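## Task

On the same kind of keyboard (25 keys, C3 at the player's left up to C5 at the player's right), sound exactly B4, G3, A#4, F#3, E3 in that sequence and nothing else. The same rules hold: a key counts only when pushed most of the way down and must come most of the way back up before counting again. A wrong key, a chord, or any extra note after E3 fails. Nothing reports that a note sounded. The finished state must not depend on the robot. Let go and move clear afterwards.

## Robot and tools

Robot: one six-joint arm carrying a five-finger right hand. There is only one arm, so every call carries a single row.

Frames. Reported positions use the scene frame: origin on the table top under the arm base, +z up, +y to the left when looking along +x. The base may be slightly tilted. Motion offsets are given in the hand point's own axes. The hand point sits 0.05 m in front of the palm where an index pad would meet the thumb tip. Its +z runs along the straightened fingers (fingertips reach 0.06 to 0.07 m past it), +y points out of the palm, and +x crosses the palm toward the little finger. A bracket on the little-finger side of the wrist sticks out and can strike keys or the case.

The row (14 numbers, each -1 to 1, in this order): dx, dy, dz, rx, ry, rz, hand/little, ring, middle, index, thumb_bend, thumb_turn, force_limit, speed. The first six are an offset, not a pose: they are counted from the hand point pose in the latest result that reports it (or, before any such result in the scene and for a second call within one reply, from where the hand is when the action begins). Scale: 1.0 equals 0.6 m or 180 degrees; rx, ry, rz form one rotation vector. Every row in a list is measured from that same base, not from the row before. All zeros therefore drives back to the base pose; it is not a pause. The six hand numbers are absolute targets: +1 open/straight, -1 curled or bent; thumb_turn +1 beside the palm, -1 across the front of it. A pointing finger for pressing one key: index near +1, the other fingers and thumb curled so they cannot catch neighbouring keys. force_limit maps -1..+1 to roughly 0..10 N at the fingertip (15 N for the thumb); speed maps -1..+1 to nearly still..full (full travel in 0.6 s).

execute_actions: {"actions": [...], "pictures": bool}. The list holds at most one item. An empty list returns the state and images. {"rows": [[14 numbers], ...], "steps": n} applies one row per 1/30 s step, repeating the last row; 1 to 15 rows, steps up to 15 and at least 6. {"steps": n} alone waits up to 300 steps counted from the last result. The result is taken 6 steps before an action ends; those steps then run while you compose the next reply.

move: {"target": row, "speed": m/s 0.002 to 0.5 (default 0.25; turning up to twice that in rad/s), "stop_force": N 9 to 40, optional}. Follows a straight path lasting 0.5 to 10 s toward the target offset (same base rule as above); the hand numbers are sent at the start. With stop_force, the path halts when the wrist sensor feels that much extra push opposing the motion, and the hand backs off two steps and holds. Use it with a very slow speed when pressing; omit it when lifting away from something you touch. Do not rely on it during a rotating move. The result adds a "move:" line: done, off_target, moving, held, fault, or contact (stop_force triggered), plus limits=paced (pose clipped) or limits=held, and the remaining distance.

wait: {"seconds": 0 to 10}. zoom_image: {"camera": one of cam_head_left, cam_head_right, cam_high, cam_low, cam_wrist, "region": [x0, y0, x1, y1]} in pixels of that 504x504 image, at most 504 by 504. show_instructions: no arguments, shows the reference page. finished_scene: {"scene": current scene number}; irreversible, reports success.

Result lines: end_effector_position (m) and end_effector_quat_wxyz plus velocities, in the scene frame (position can be slightly off at long reach). Wrist force and Wrist torque along the hand point axes: force points back into the arm when pressing; offset up to about 4 N, noise up to 2.4 N, saturation near 50 N; "no reading" is harmless. "Hand target" is where the controller is heading. "pose unreachable" and HELD mean the clearance check altered or blocked a command. hand_measured, hand_stopped_by (moving, target, force, stalled, fault), hand_load_n, hand_force_limit, hand_speed list the six hand motors in row order. MOTOR HOT warns of heating; OVER-TEMPERATURE FAULT means brakes are on.

Motion limits: each step the commanded pose is clipped to 100 mm and 16 degrees from the measured pose, and motion trails commands by about 0.17 s, so large jumps may need a follow-up. Position wins over orientation when both cannot be met.

Avoid: the arm is stiff, so aiming even slightly past a key bottom can trip a fault; outside force of 150 N or wrist torque near 26.3 N m stops the arm for 10 s. Press keys with small slow offsets or stop_force, lift fully between notes (repeat notes need the key to return), keep other fingers and the bracket off adjacent keys, and never strike two keys. Do not knock anything off the table. Finish with the hand open and raised clear of the keyboard.

Each tool is called after "Emit:" by a JSON object that holds its "op" and its "data", one argument or row to a line.

## Session

Emit:
{"op": "execute_actions", "data": {
  "actions": []
}}

Scene clock: 0.00 s of 6000.00 s.
end_effector_position=(+0.8527, +0.0149, +0.3021) hand_measured=(+1.000, +1.000, +1.000, +1.000, +1.000, +1.000) hand_load_n=(+0.0, +0.0, +0.0, +0.0, +0.0, +0.0) hand_stopped_by=(target, target, target, target, target, target) hand_force_limit=0.00 hand_speed=-0.80 end_effector_quat_wxyz=(+0.415, -0.463, +0.758, -0.195) end_effector_velocity=(-0.000, +0.000, +0.000) end_effector_angular_velocity=(-0.000, +0.001, +0.001)
Joint positions: [ 0.325 -0.842  0.687  0.545  2.036 -3.186]
Joint velocities: [ 0.001 -0.     0.     0.001  0.001 -0.   ]
Wrist force (N, on the end effector, along its own x y z axes, offset not removed): no reading
Wrist torque (N m, same axes, about the end effector's origin, offset not removed): no reading
Hand target: +0.853, +0.015, +0.302; +0.415, -0.463, +0.758, -0.195

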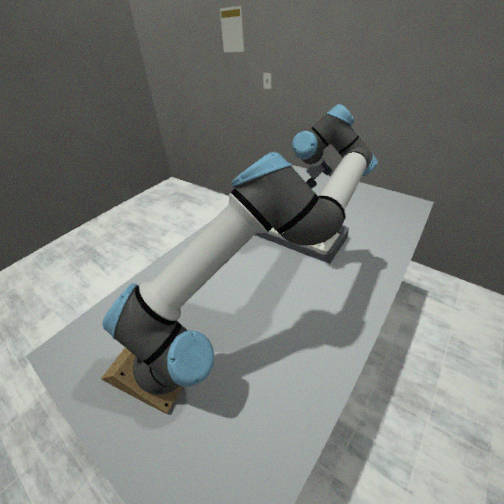

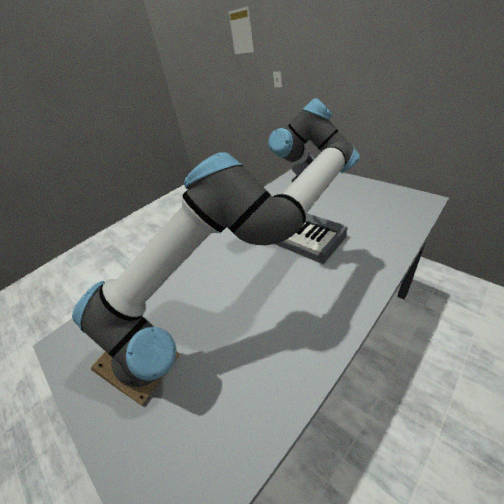

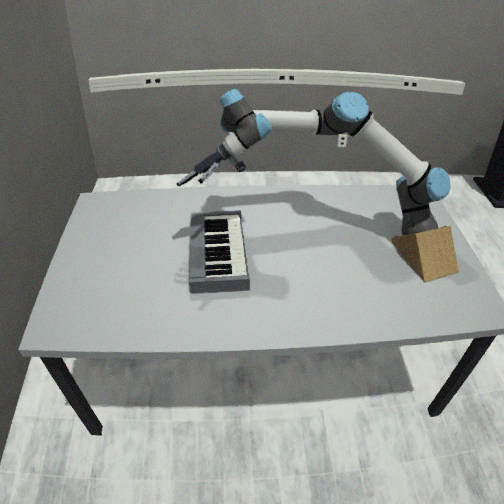

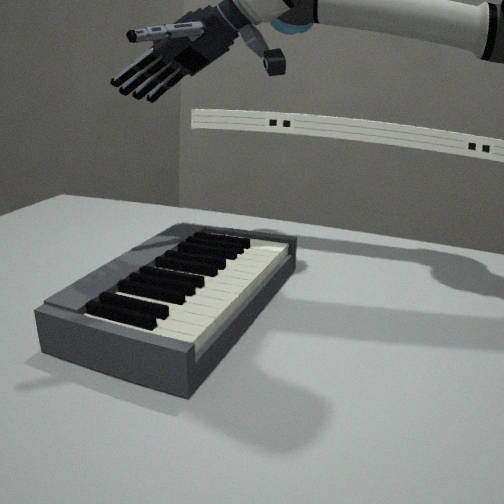

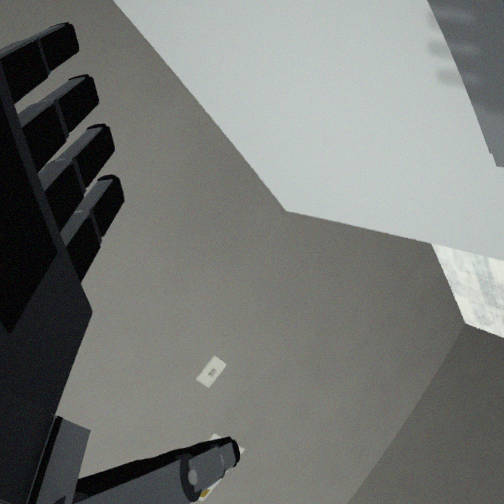

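Emit:
{"op": "zoom_image", "data": {
  "camera": "cam_high",
  "region": [170, 190, 300, 310]
}}

Emit:
{"op": "zoom_image", "data": {
  "camera": "cam_low",
  "region": [20, 210, 320, 410]
}}

Region (170, 190, 300, 310) of cam_high's 504x504 image, scaled by 3.877, with more detail than that image has; it fills the top 465 rows of this view, and the rest is white.

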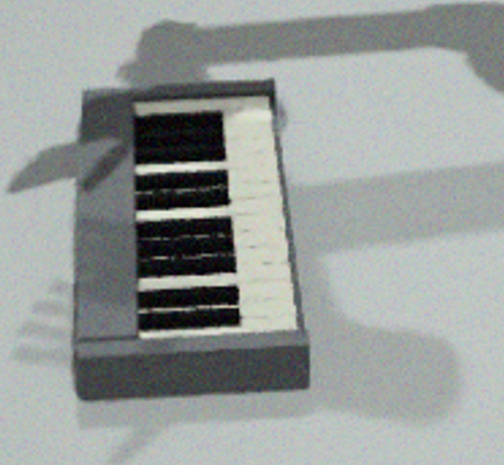

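Region (20, 210, 320, 410) of cam_low's 504x504 image, scaled by 1.680, with more detail than that image has.

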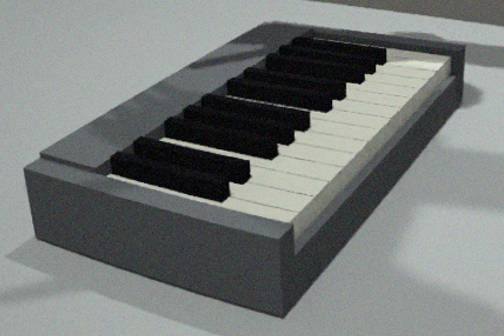

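Emit:
{"op": "move", "data": {
  "target": [0.325,0.3309,-0.0458,-0.0452,0.0284,-0.1427,0.536,-1,-1,-1,1,1,0,0.5],
  "speed": 0.2
}}

Emit:
{"op": "zoom_image", "data": {
  "camera": "cam_wrist",
  "region": [40, 0, 300, 240]
}}

Emit:
{"op": "zoom_image", "data": {
  "camera": "cam_low",
  "region": [190, 190, 320, 300]
}}

Scene clock: 4.10 s of 6000.00 s.
end_effector_position=(+0.6791, -0.0578, +0.0956) hand_measured=(+0.536, -1.000, -1.000, -1.000, +1.000, +1.000) hand_load_n=(+0.0, +0.0, +0.0, +0.0, +0.0, +0.0) hand_stopped_by=(target, target, target, target, target, target) hand_force_limit=0.00 hand_speed=0.50 end_effector_quat_wxyz=(-0.294, +0.639, -0.666, +0.248) end_effector_velocity=(-0.001, -0.000, -0.001) end_effector_angular_velocity=(-0.003, -0.004, +0.002)
Joint positions: [ 0.08  -1.189  1.538  0.115  1.939 -3.699]
Joint velocities: [-0.001 -0.003  0.007 -0.008 -0.003 -0.005]
Wrist force (N, on the end effector, along its own x y z axes, offset not removed): [-0.3 -0.1 -0.6]
Wrist torque (N m, same axes, about the end effector's origin, offset not removed): [0.09 -0.01 -0.07]
Hand target: +0.679, -0.058, +0.095; -0.294, +0.639, -0.666, +0.249
Off the commanded pose: 0.000 m, 0 deg.
Kept back: nothing.
move: done

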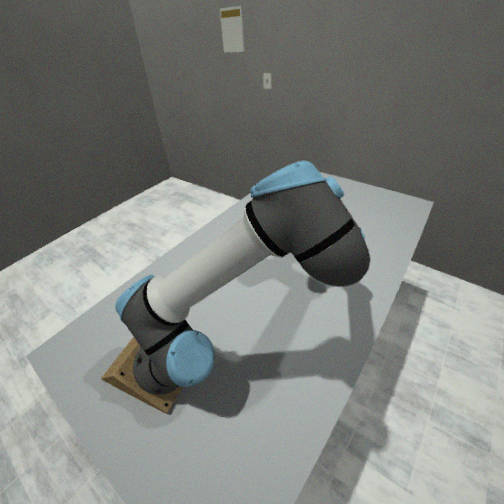

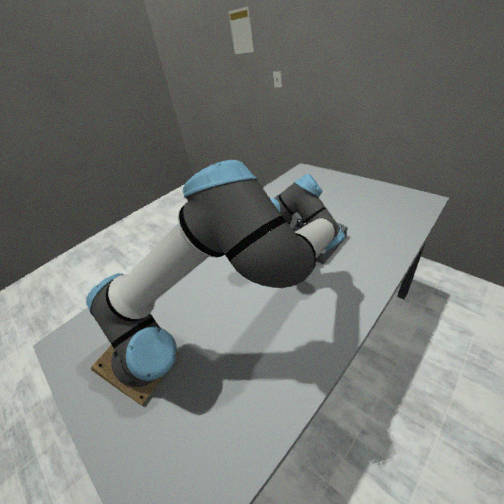

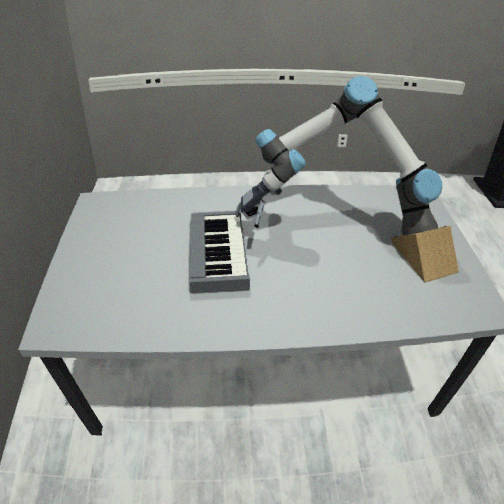

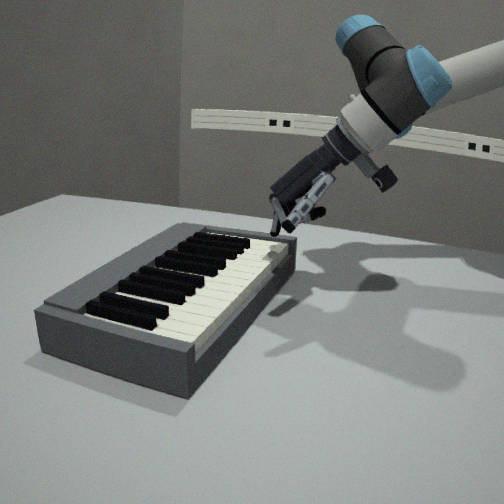

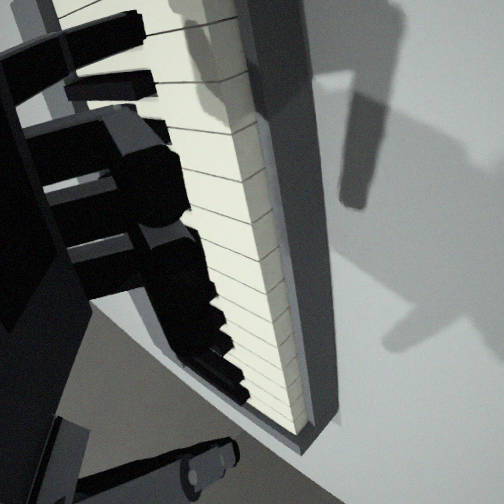

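Region (40, 0, 300, 240) of cam_wrist's 504x504 image, scaled by 1.938, with more detail than that image has; it fills the top 465 rows of this view, and the rest is white.

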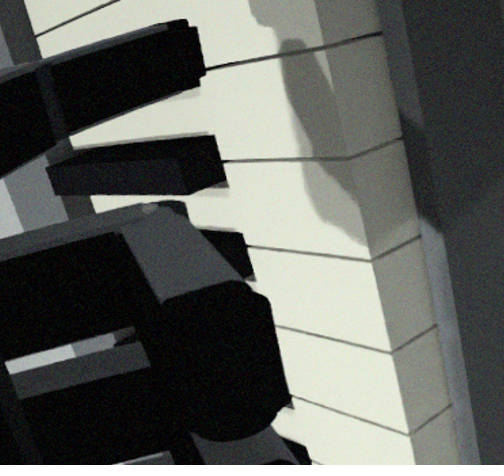

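Region (190, 190, 320, 300) of cam_low's 504x504 image, scaled by 3.877, with more detail than that image has; it fills the top 426 rows of this view, and the rest is white.

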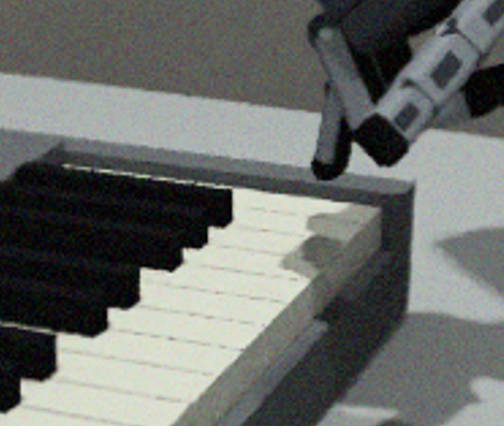

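Emit:
{"op": "move", "data": {
  "target": [-0.0268,0.0166,0.0255,0,0,0,0.536,-1,-1,-1,1,1,0,0.5],
  "speed": 0.05
}}

Emit:
{"op": "zoom_image", "data": {
  "camera": "cam_wrist",
  "region": [40, 0, 260, 200]
}}

Emit:
{"op": "zoom_image", "data": {
  "camera": "cam_low",
  "region": [210, 200, 310, 290]
}}

Scene clock: 8.13 s of 6000.00 s.
end_effector_position=(+0.6831, -0.0407, +0.0792) hand_measured=(+0.536, -1.000, -1.000, -1.000, +1.000, +1.000) hand_load_n=(+0.0, +0.0, +0.0, +0.0, +0.0, +0.0) hand_stopped_by=(target, target, target, target, target, target) hand_force_limit=0.00 hand_speed=0.50 end_effector_quat_wxyz=(-0.294, +0.639, -0.666, +0.248) end_effector_velocity=(+0.001, +0.002, -0.002) end_effector_angular_velocity=(+0.001, -0.001, +0.001)
Joint positions: [ 0.084 -1.151  1.545  0.071  1.943 -3.696]
Joint velocities: [ 0.001  0.005 -0.    -0.005 -0.001  0.   ]
Wrist force (N, on the end effector, along its own x y z axes, offset not removed): [0.1 0.6 0.3]
Wrist torque (N m, same axes, about the end effector's origin, offset not removed): [0.12 -0.07 -0.03]
Hand target: +0.683, -0.040, +0.079; -0.294, +0.639, -0.666, +0.248
Off the commanded pose: 0.000 m, 0 deg.
Kept back: nothing.
After step 90, 0.13 s passed at rest.
move: done

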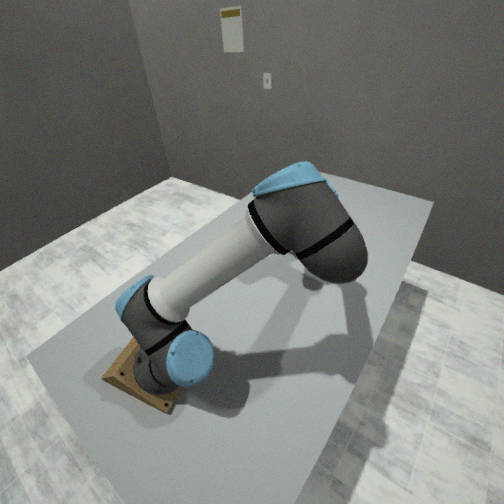

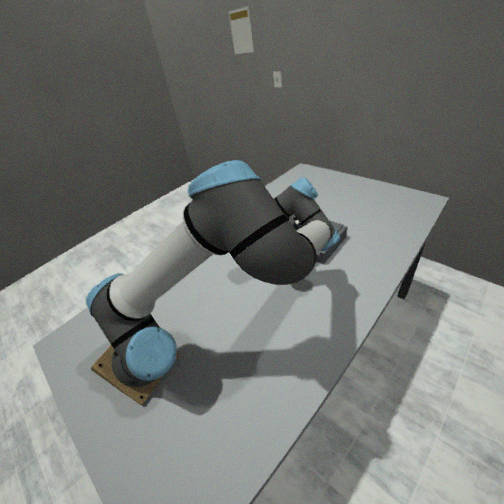

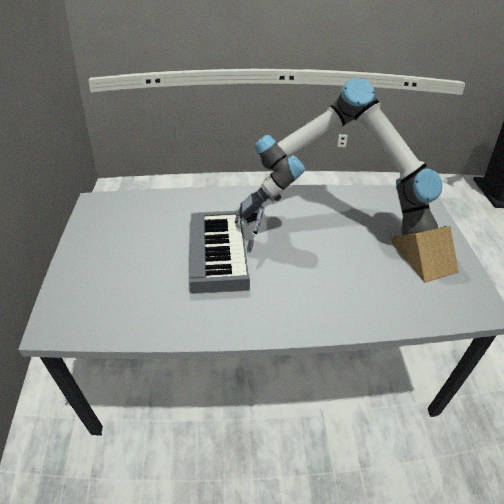

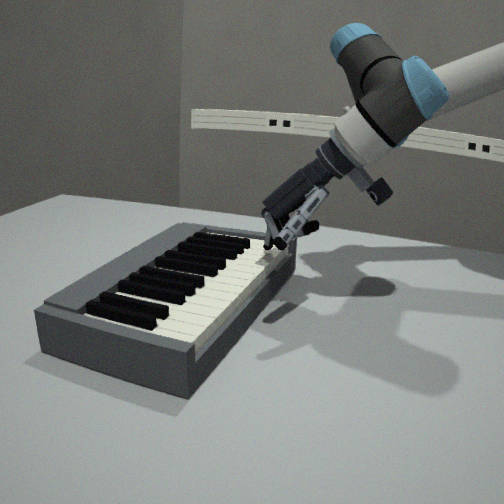

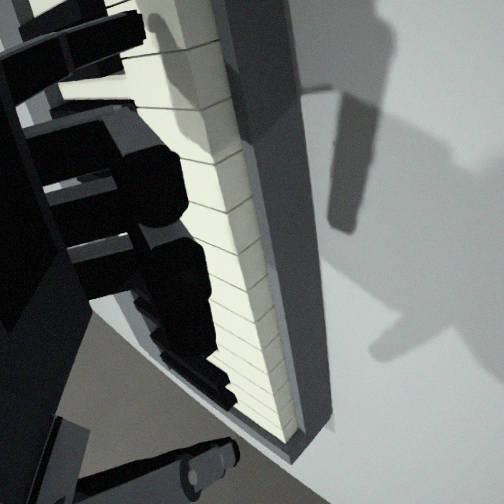

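Region (40, 0, 260, 200) of cam_wrist's 504x504 image, scaled by 2.291, with more detail than that image has; it fills the top 458 rows of this view, and the rest is white.

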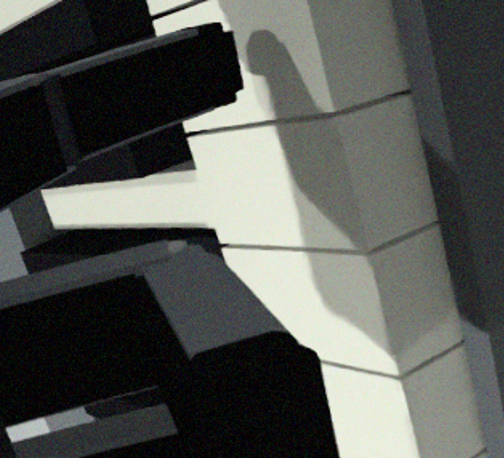

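Region (210, 200, 310, 290) of cam_low's 504x504 image, scaled by 5.040, with more detail than that image has; it fills the top 454 rows of this view, and the rest is white.

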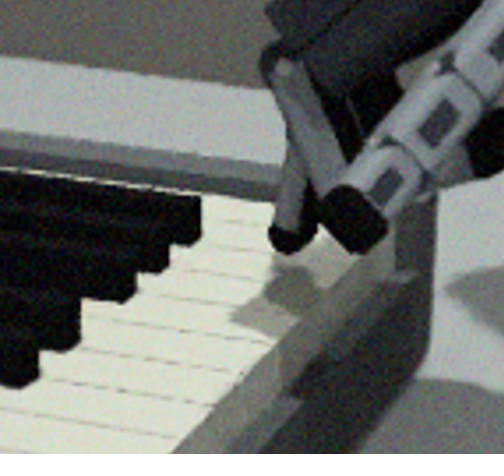

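Emit:
{"op": "zoom_image", "data": {
  "camera": "cam_wrist",
  "region": [170, 190, 340, 470]
}}

Emit:
{"op": "zoom_image", "data": {
  "camera": "cam_wrist",
  "region": [0, 0, 160, 120]
}}

Region (170, 190, 340, 470) of cam_wrist's 504x504 image, scaled by 1.800, with more detail than that image has; it fills the left 306 columns of this view, and the rest is white.

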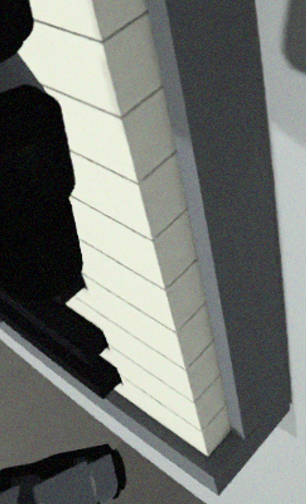

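Region (0, 0, 160, 120) of cam_wrist's 504x504 image, scaled by 3.150, with more detail than that image has; it fills the top 378 rows of this view, and the rest is white.

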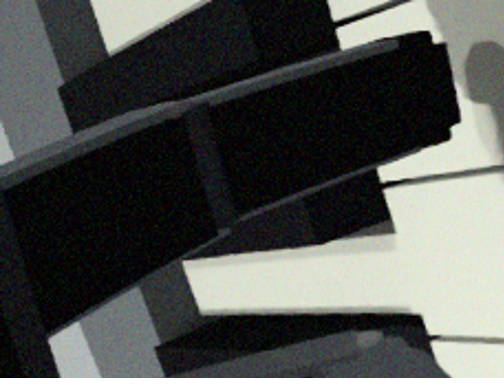

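Emit:
{"op": "move", "data": {
  "target": [0.0389,-0.0038,-0.0002,0,0,0,0.536,-1,-1,-1,1,1,0,0.5],
  "speed": 0.06
}}

Emit:
{"op": "move", "data": {
  "target": [0.0015,0.0147,0.0147,0,0,0,0.536,-1,-1,-1,1,1,0,0.5],
  "speed": 0.025,
  "stop_force": 9
}}

Emit:
{"op": "zoom_image", "data": {
  "camera": "cam_wrist",
  "region": [40, 0, 260, 200]
}}

Scene clock: 9.83 s of 6000.00 s.
end_effector_position=(+0.6843, -0.0638, +0.0791) hand_measured=(+0.536, -1.000, -1.000, -1.000, +1.000, +1.000) hand_load_n=(+0.0, +0.0, +0.0, +0.0, +0.0, +0.0) hand_stopped_by=(target, target, target, target, target, target) hand_force_limit=0.00 hand_speed=0.50 end_effector_quat_wxyz=(-0.294, +0.639, -0.666, +0.248) end_effector_velocity=(+0.001, -0.003, +0.000) end_effector_angular_velocity=(+0.001, -0.001, +0.000)
Joint positions: [ 0.049 -1.175  1.536  0.098  1.912 -3.713]
Joint velocities: [-0.004 -0.002 -0.002  0.003 -0.005 -0.002]
Wrist force (N, on the end effector, along its own x y z axes, offset not removed): [-0.5 1.4 -1.8]
Wrist torque (N m, same axes, about the end effector's origin, offset not removed): [0.41 0.06 0.01]
Hand target: +0.684, -0.064, +0.079; -0.294, +0.639, -0.666, +0.248
Off the commanded pose: 0.000 m, 0 deg.
Kept back: nothing.
move: done

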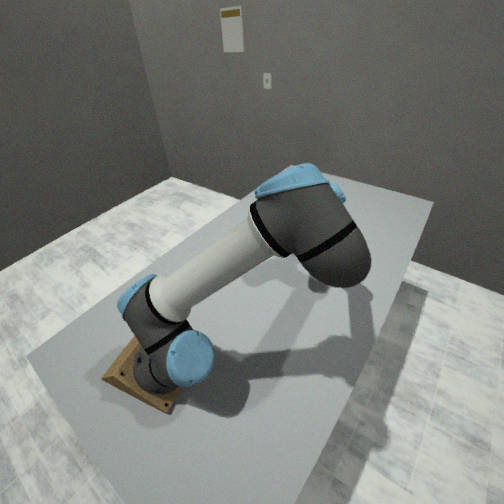

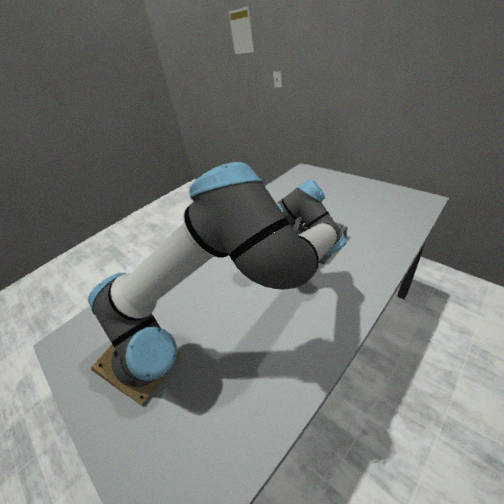

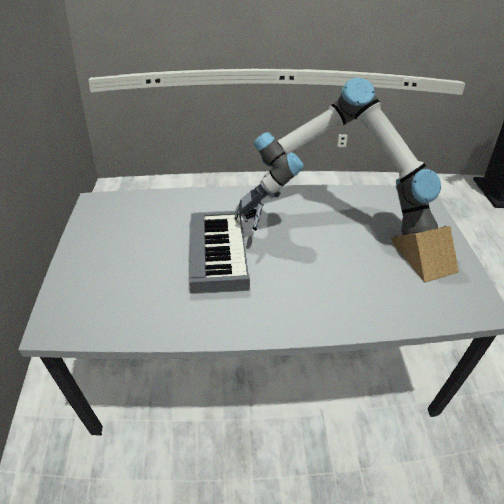

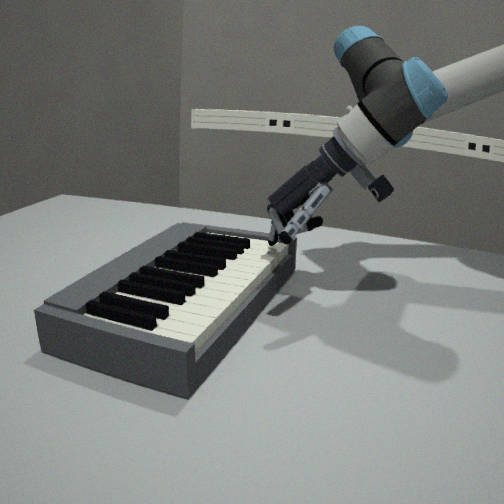

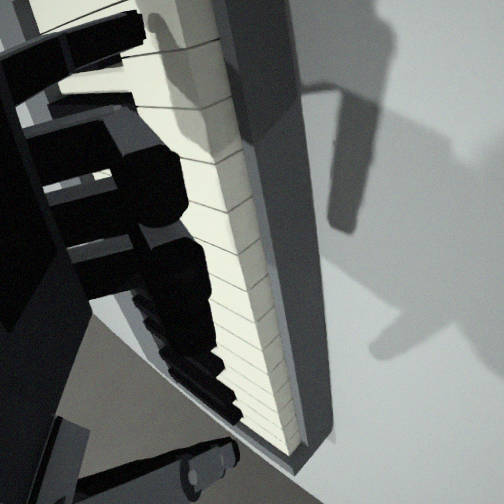

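Scene clock: 10.67 s of 6000.00 s.
end_effector_position=(+0.6843, -0.0638, +0.0669) hand_measured=(+0.536, -1.000, -1.000, -1.000, +1.000, +1.000) hand_load_n=(-0.5, +0.0, +0.0, +0.0, +0.0, +0.0) hand_stopped_by=(target, target, target, target, target, target) hand_force_limit=0.00 hand_speed=0.50 end_effector_quat_wxyz=(-0.294, +0.639, -0.666, +0.248) end_effector_velocity=(-0.000, -0.000, -0.002) end_effector_angular_velocity=(-0.001, +0.000, -0.001)
Joint positions: [ 0.033 -1.167  1.548  0.075  1.897 -3.721]
Joint velocities: [-0.003  0.001  0.002 -0.005 -0.001 -0.002]
Wrist force (N, on the end effector, along its own x y z axes, offset not removed): [-0.5 0.9 -2.8]
Wrist torque (N m, same axes, about the end effector's origin, offset not removed): [0.36 0.17 0.12]
Hand target: +0.684, -0.064, +0.067; -0.294, +0.639, -0.666, +0.248
Off the commanded pose: 0.000 m, 0 deg.
Kept back: nothing.
move: done

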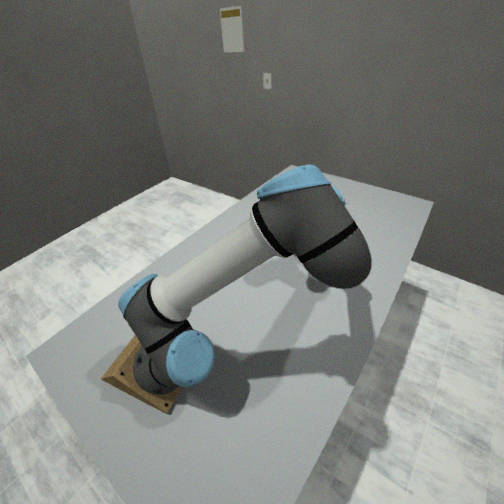

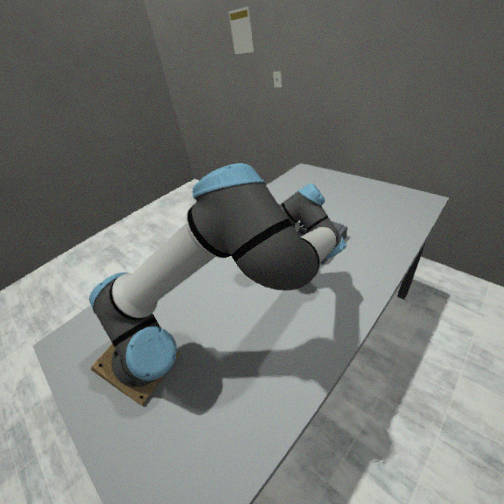

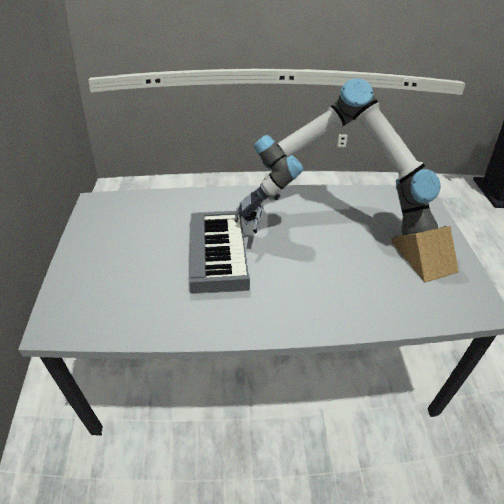

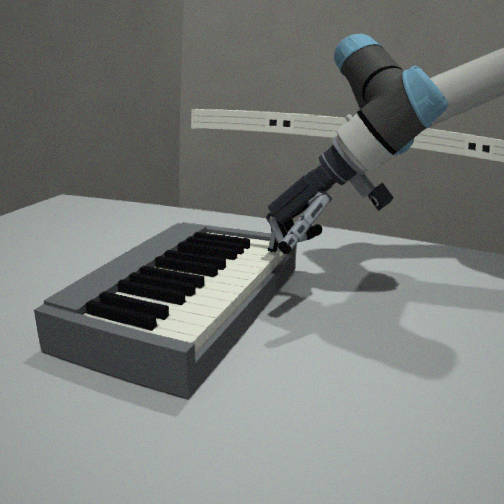

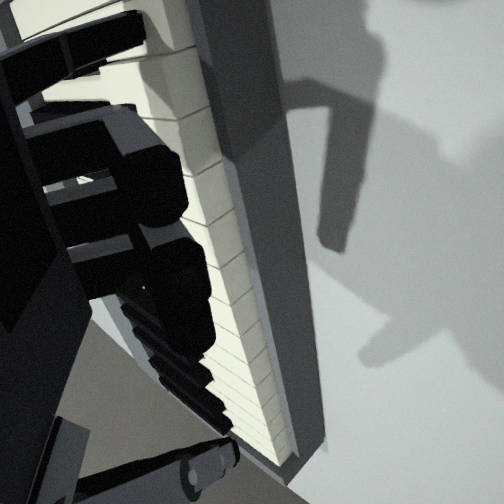

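Region (40, 0, 260, 200) of cam_wrist's 504x504 image, scaled by 2.291, with more detail than that image has; it fills the top 458 rows of this view, and the rest is white.

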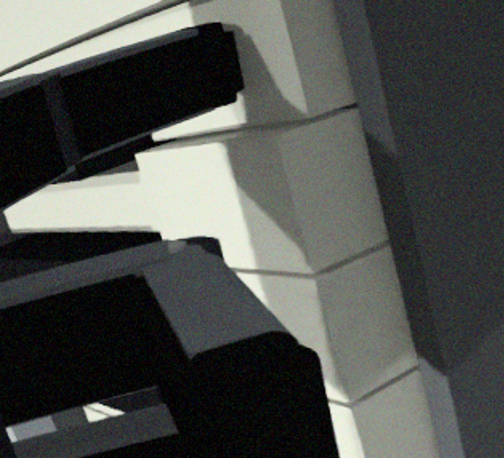

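Emit:
{"op": "move", "data": {
  "target": [0.0004,0.0038,0.0038,0,0,0,0.536,-1,-1,-1,1,1,0,0.5],
  "speed": 0.006,
  "stop_force": 9
}}

Emit:
{"op": "zoom_image", "data": {
  "camera": "cam_wrist",
  "region": [40, 0, 260, 200]
}}

Scene clock: 11.67 s of 6000.00 s.
end_effector_position=(+0.6844, -0.0638, +0.0639) hand_measured=(+0.536, -1.000, -1.000, -1.000, +1.000, +1.000) hand_load_n=(-0.5, +0.0, +0.0, +0.0, +0.0, +0.0) hand_stopped_by=(target, target, target, target, target, target) hand_force_limit=0.00 hand_speed=0.50 end_effector_quat_wxyz=(-0.294, +0.639, -0.666, +0.248) end_effector_velocity=(+0.000, +0.000, -0.001) end_effector_angular_velocity=(+0.001, -0.001, +0.001)
Joint positions: [ 0.029 -1.165  1.551  0.069  1.894 -3.723]
Joint velocities: [-0.002  0.001  0.001 -0.003 -0.003 -0.001]
Wrist force (N, on the end effector, along its own x y z axes, offset not removed): [0.2 -0.7 -4.9]
Wrist torque (N m, same axes, about the end effector's origin, offset not removed): [0.47 0.21 -0.12]
Hand target: +0.684, -0.064, +0.064; -0.294, +0.639, -0.666, +0.248
Off the commanded pose: 0.000 m, 0 deg.
Kept back: nothing.
move: done

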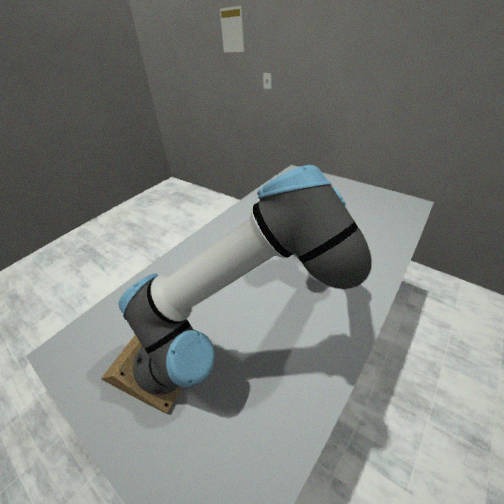

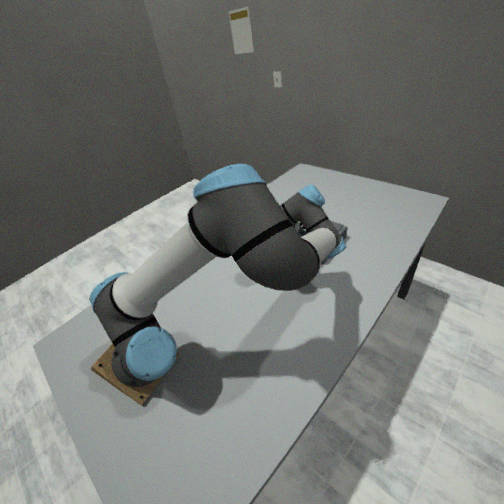

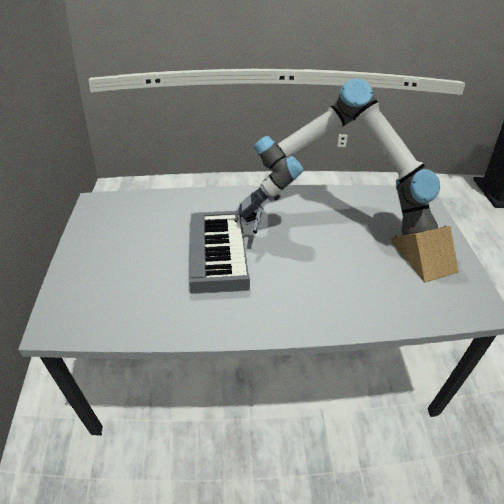

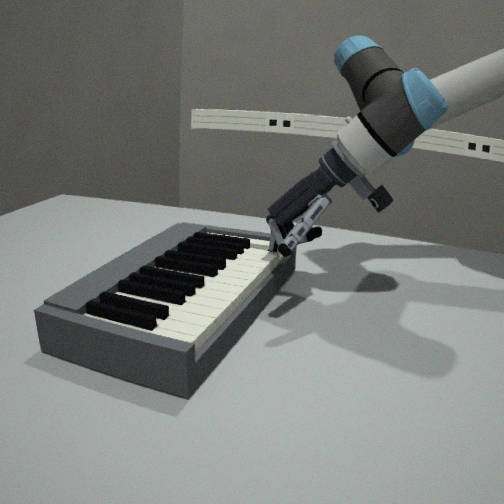

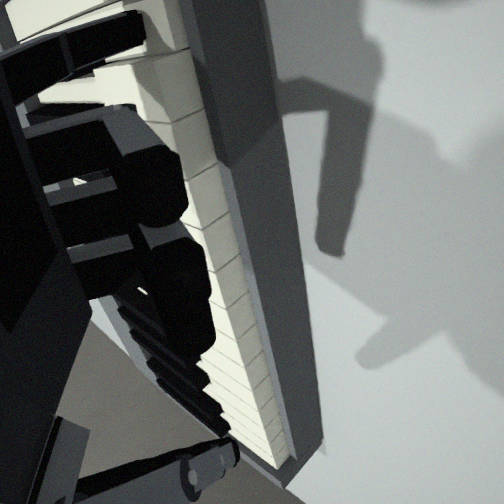

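Region (40, 0, 260, 200) of cam_wrist's 504x504 image, scaled by 2.291, with more detail than that image has; it fills the top 458 rows of this view, and the rest is white.

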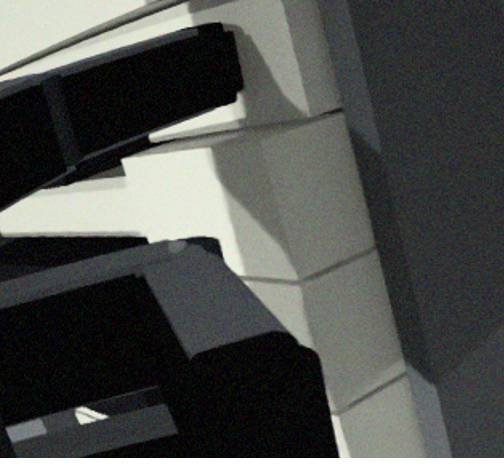

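Emit:
{"op": "move", "data": {
  "target": [-0.0018,-0.0179,-0.0178,0,0,0,0.536,-1,-1,-1,1,1,0,0.5],
  "speed": 0.05
}}

Emit:
{"op": "move", "data": {
  "target": [-0.3503,0.0348,0.0013,0,0,0,0.536,-1,-1,-1,1,1,0,0.5],
  "speed": 0.2
}}

Emit:
{"op": "zoom_image", "data": {
  "camera": "cam_wrist",
  "region": [40, 0, 260, 200]
}}

Scene clock: 12.90 s of 6000.00 s.
end_effector_position=(+0.6844, -0.0639, +0.0788) hand_measured=(+0.536, -1.000, -1.000, -1.000, +1.000, +1.000) hand_load_n=(+0.0, +0.0, +0.0, +0.0, +0.0, +0.0) hand_stopped_by=(target, target, target, target, target, target) hand_force_limit=0.00 hand_speed=0.50 end_effector_quat_wxyz=(-0.294, +0.639, -0.666, +0.248) end_effector_velocity=(-0.001, -0.000, +0.002) end_effector_angular_velocity=(-0.000, +0.002, +0.001)
Joint positions: [ 0.049 -1.175  1.536  0.097  1.911 -3.713]
Joint velocities: [ 0.003 -0.001 -0.003  0.006  0.004  0.001]
Wrist force (N, on the end effector, along its own x y z axes, offset not removed): [-1.0 -0.3 -2.1]
Wrist torque (N m, same axes, about the end effector's origin, offset not removed): [0.16 0.13 -0.11]
Hand target: +0.684, -0.064, +0.079; -0.294, +0.639, -0.666, +0.248
Off the commanded pose: 0.000 m, 0 deg.
Kept back: nothing.
move: done

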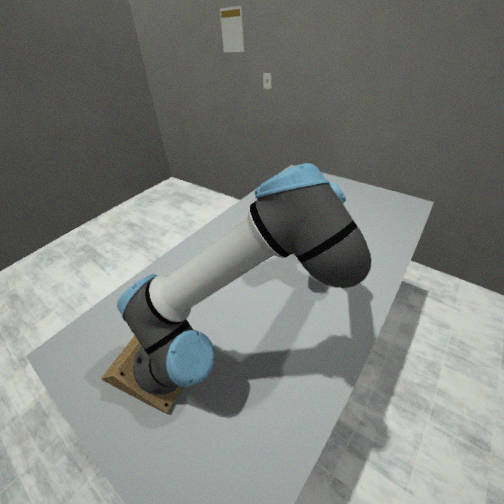

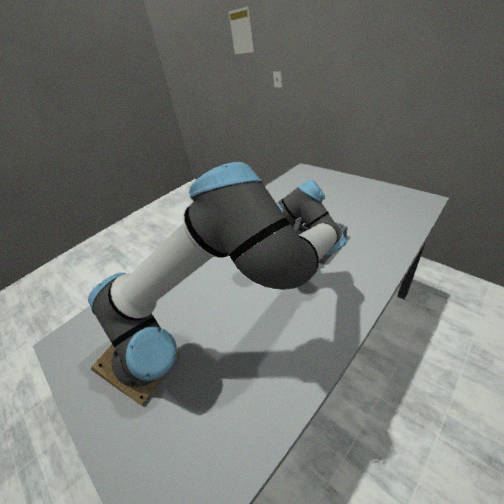

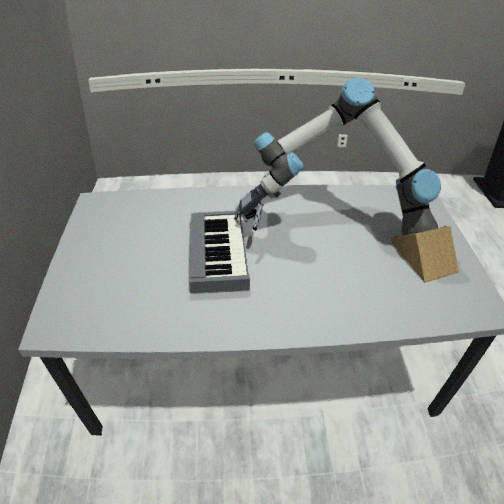

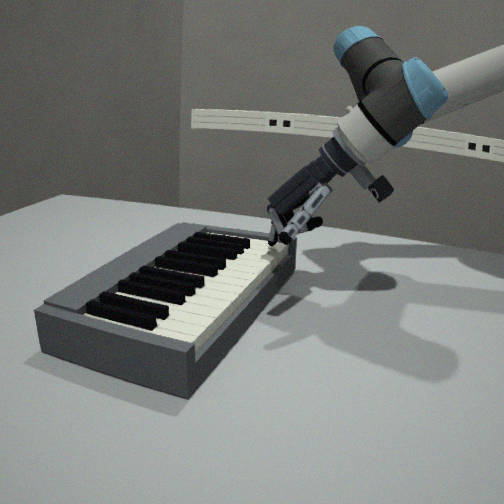

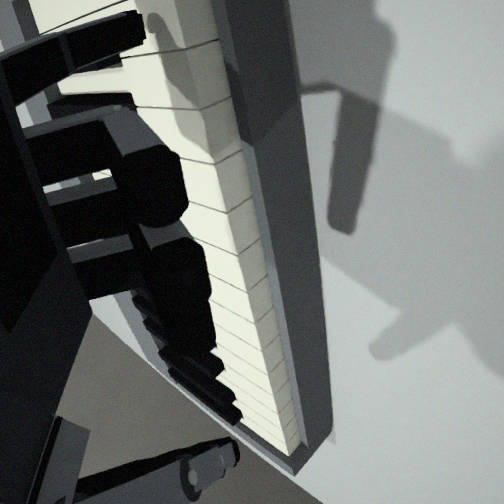

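Scene clock: 14.60 s of 6000.00 s.
end_effector_position=(+0.6723, +0.1469, +0.0794) hand_measured=(+0.536, -1.000, -1.000, -1.000, +1.000, +1.000) hand_load_n=(+0.0, +0.0, +0.0, +0.0, +0.0, +0.0) hand_stopped_by=(target, target, target, target, target, target) hand_force_limit=0.00 hand_speed=0.50 end_effector_quat_wxyz=(-0.294, +0.639, -0.666, +0.248) end_effector_velocity=(-0.000, +0.002, -0.000) end_effector_angular_velocity=(-0.001, +0.002, +0.001)
Joint positions: [ 0.351 -0.884  1.482 -0.065  2.178 -3.551]
Joint velocities: [ 0.002  0.005 -0.004  0.003  0.003  0.002]
Wrist force (N, on the end effector, along its own x y z axes, offset not removed): [0.3 0.1 -1.1]
Wrist torque (N m, same axes, about the end effector's origin, offset not removed): [0.20 -0.08 0.07]
Hand target: +0.672, +0.147, +0.079; -0.294, +0.639, -0.666, +0.248
Off the commanded pose: 0.000 m, 0 deg.
Kept back: nothing.
move: done

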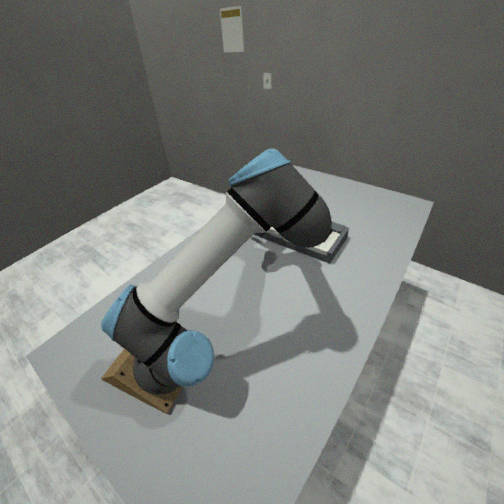

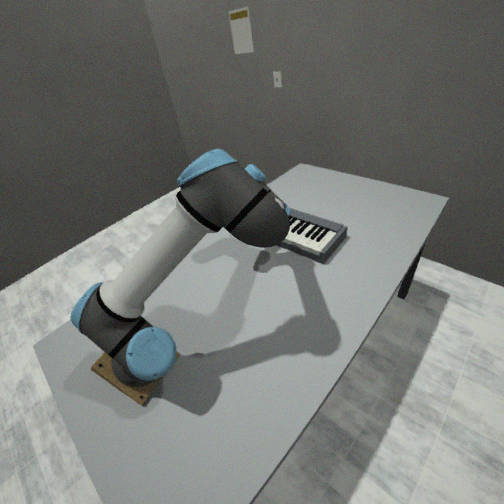

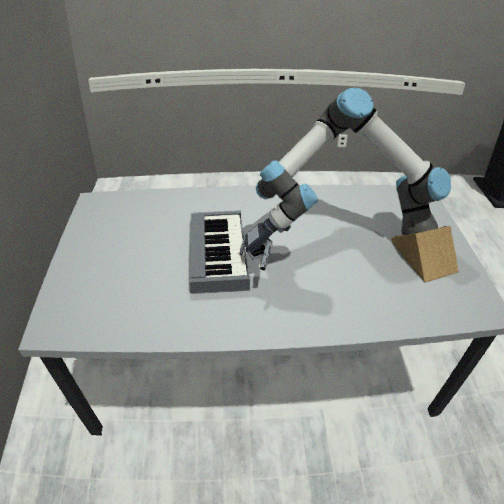

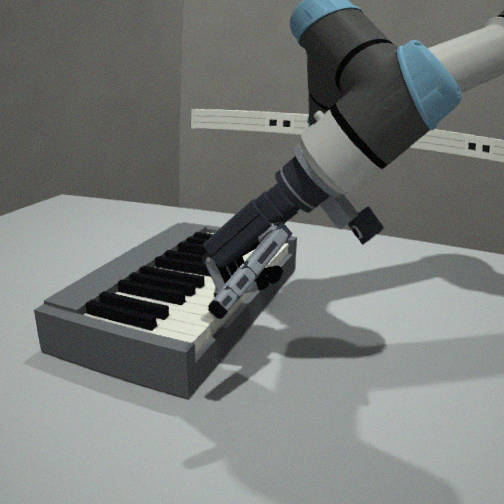

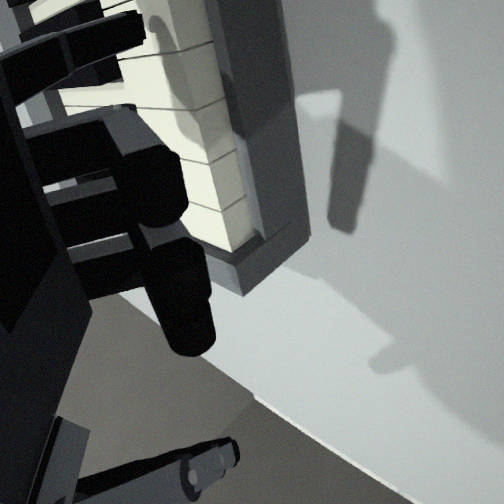

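Region (40, 0, 260, 200) of cam_wrist's 504x504 image, scaled by 2.291, with more detail than that image has; it fills the top 458 rows of this view, and the rest is white.

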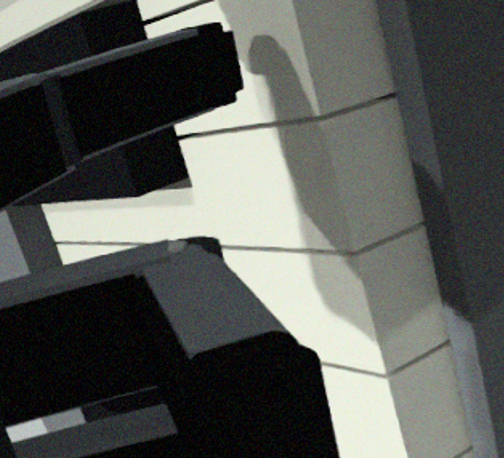

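Emit:
{"op": "execute_actions", "data": {
  "actions": []
}}

Scene clock: 15.33 s of 6000.00 s.
end_effector_position=(+0.6723, +0.1472, +0.0793) hand_measured=(+0.536, -1.000, -1.000, -1.000, +1.000, +1.000) hand_load_n=(+0.0, +0.0, +0.0, +0.0, +0.0, +0.0) hand_stopped_by=(target, target, target, target, target, target) hand_force_limit=0.00 hand_speed=0.50 end_effector_quat_wxyz=(-0.294, +0.639, -0.666, +0.248) end_effector_velocity=(+0.001, -0.000, +0.000) end_effector_angular_velocity=(+0.000, -0.001, -0.001)
Joint positions: [ 0.352 -0.884  1.482 -0.065  2.178 -3.551]
Joint velocities: [ 0.    -0.001 -0.001 -0.     0.     0.   ]
Wrist force (N, on the end effector, along its own x y z axes, offset not removed): [-1.1 -0.7 -1.3]
Wrist torque (N m, same axes, about the end effector's origin, offset not removed): [0.05 0.20 -0.06]
Hand target: +0.672, +0.147, +0.079; -0.294, +0.639, -0.666, +0.248
Off the commanded pose: 0.000 m, 0 deg.
Kept back: nothing.
Steps of this call (steps 1 to 22: nothing new was sent). Readings (end_effector_position | what the end effector reports):
1: (+0.6723, +0.1470, +0.0794) | hand_measured=(+0.536, -1.000, -1.000, -1.000, +1.000, +1.000) hand_load_n=(+0.0, +0.0, +0.0, +0.0, +0.0, +0.0) hand_stopped_by=(target, target, target, target, target, target) hand_force_limit=0.00 hand_speed=0.50
2: (+0.6723, +0.1471, +0.0794) | hand_measured=(+0.536, -1.000, -1.000, -1.000, +1.000, +1.000) hand_load_n=(+0.0, +0.0, +0.0, +0.0, +0.0, +0.0) hand_stopped_by=(target, target, target, target, target, target) hand_force_limit=0.00 hand_speed=0.50
4: (+0.6723, +0.1471, +0.0794) | hand_measured=(+0.536, -1.000, -1.000, -1.000, +1.000, +1.000) hand_load_n=(+0.0, +0.0, +0.0, +0.0, +0.0, +0.0) hand_stopped_by=(target, target, target, target, target, target) hand_force_limit=0.00 hand_speed=0.50
8: (+0.6723, +0.1472, +0.0793) | hand_measured=(+0.536, -1.000, -1.000, -1.000, +1.000, +1.000) hand_load_n=(+0.0, +0.0, +0.0, +0.0, +0.0, +0.0) hand_stopped_by=(target, target, target, target, target, target) hand_force_limit=0.00 hand_speed=0.50
22: the state above

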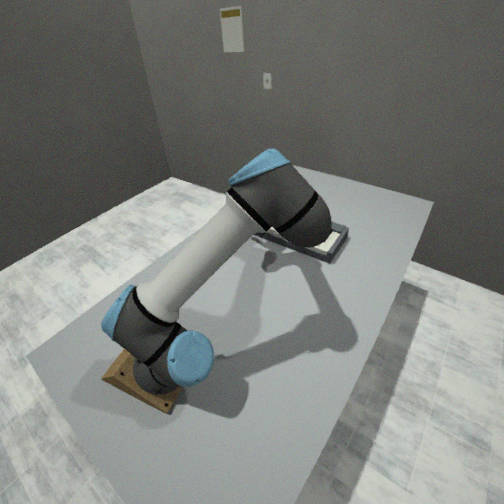

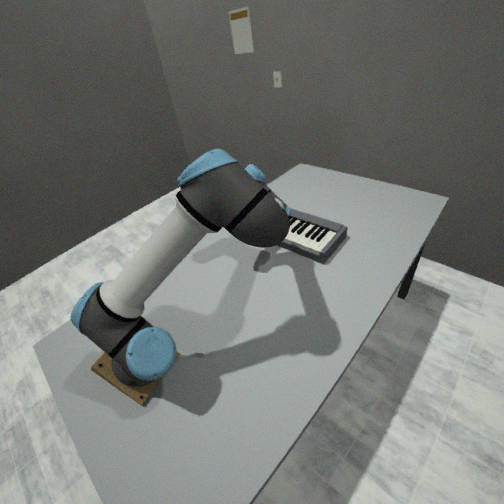

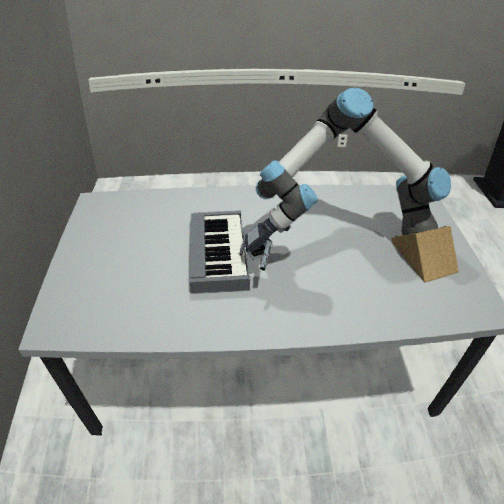

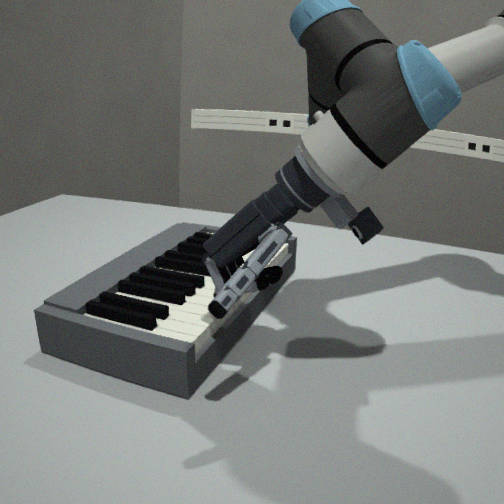

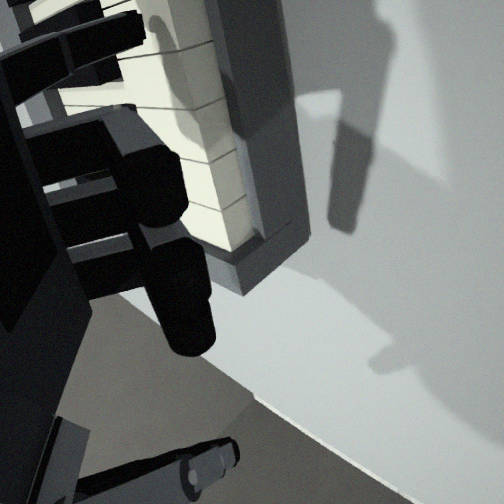

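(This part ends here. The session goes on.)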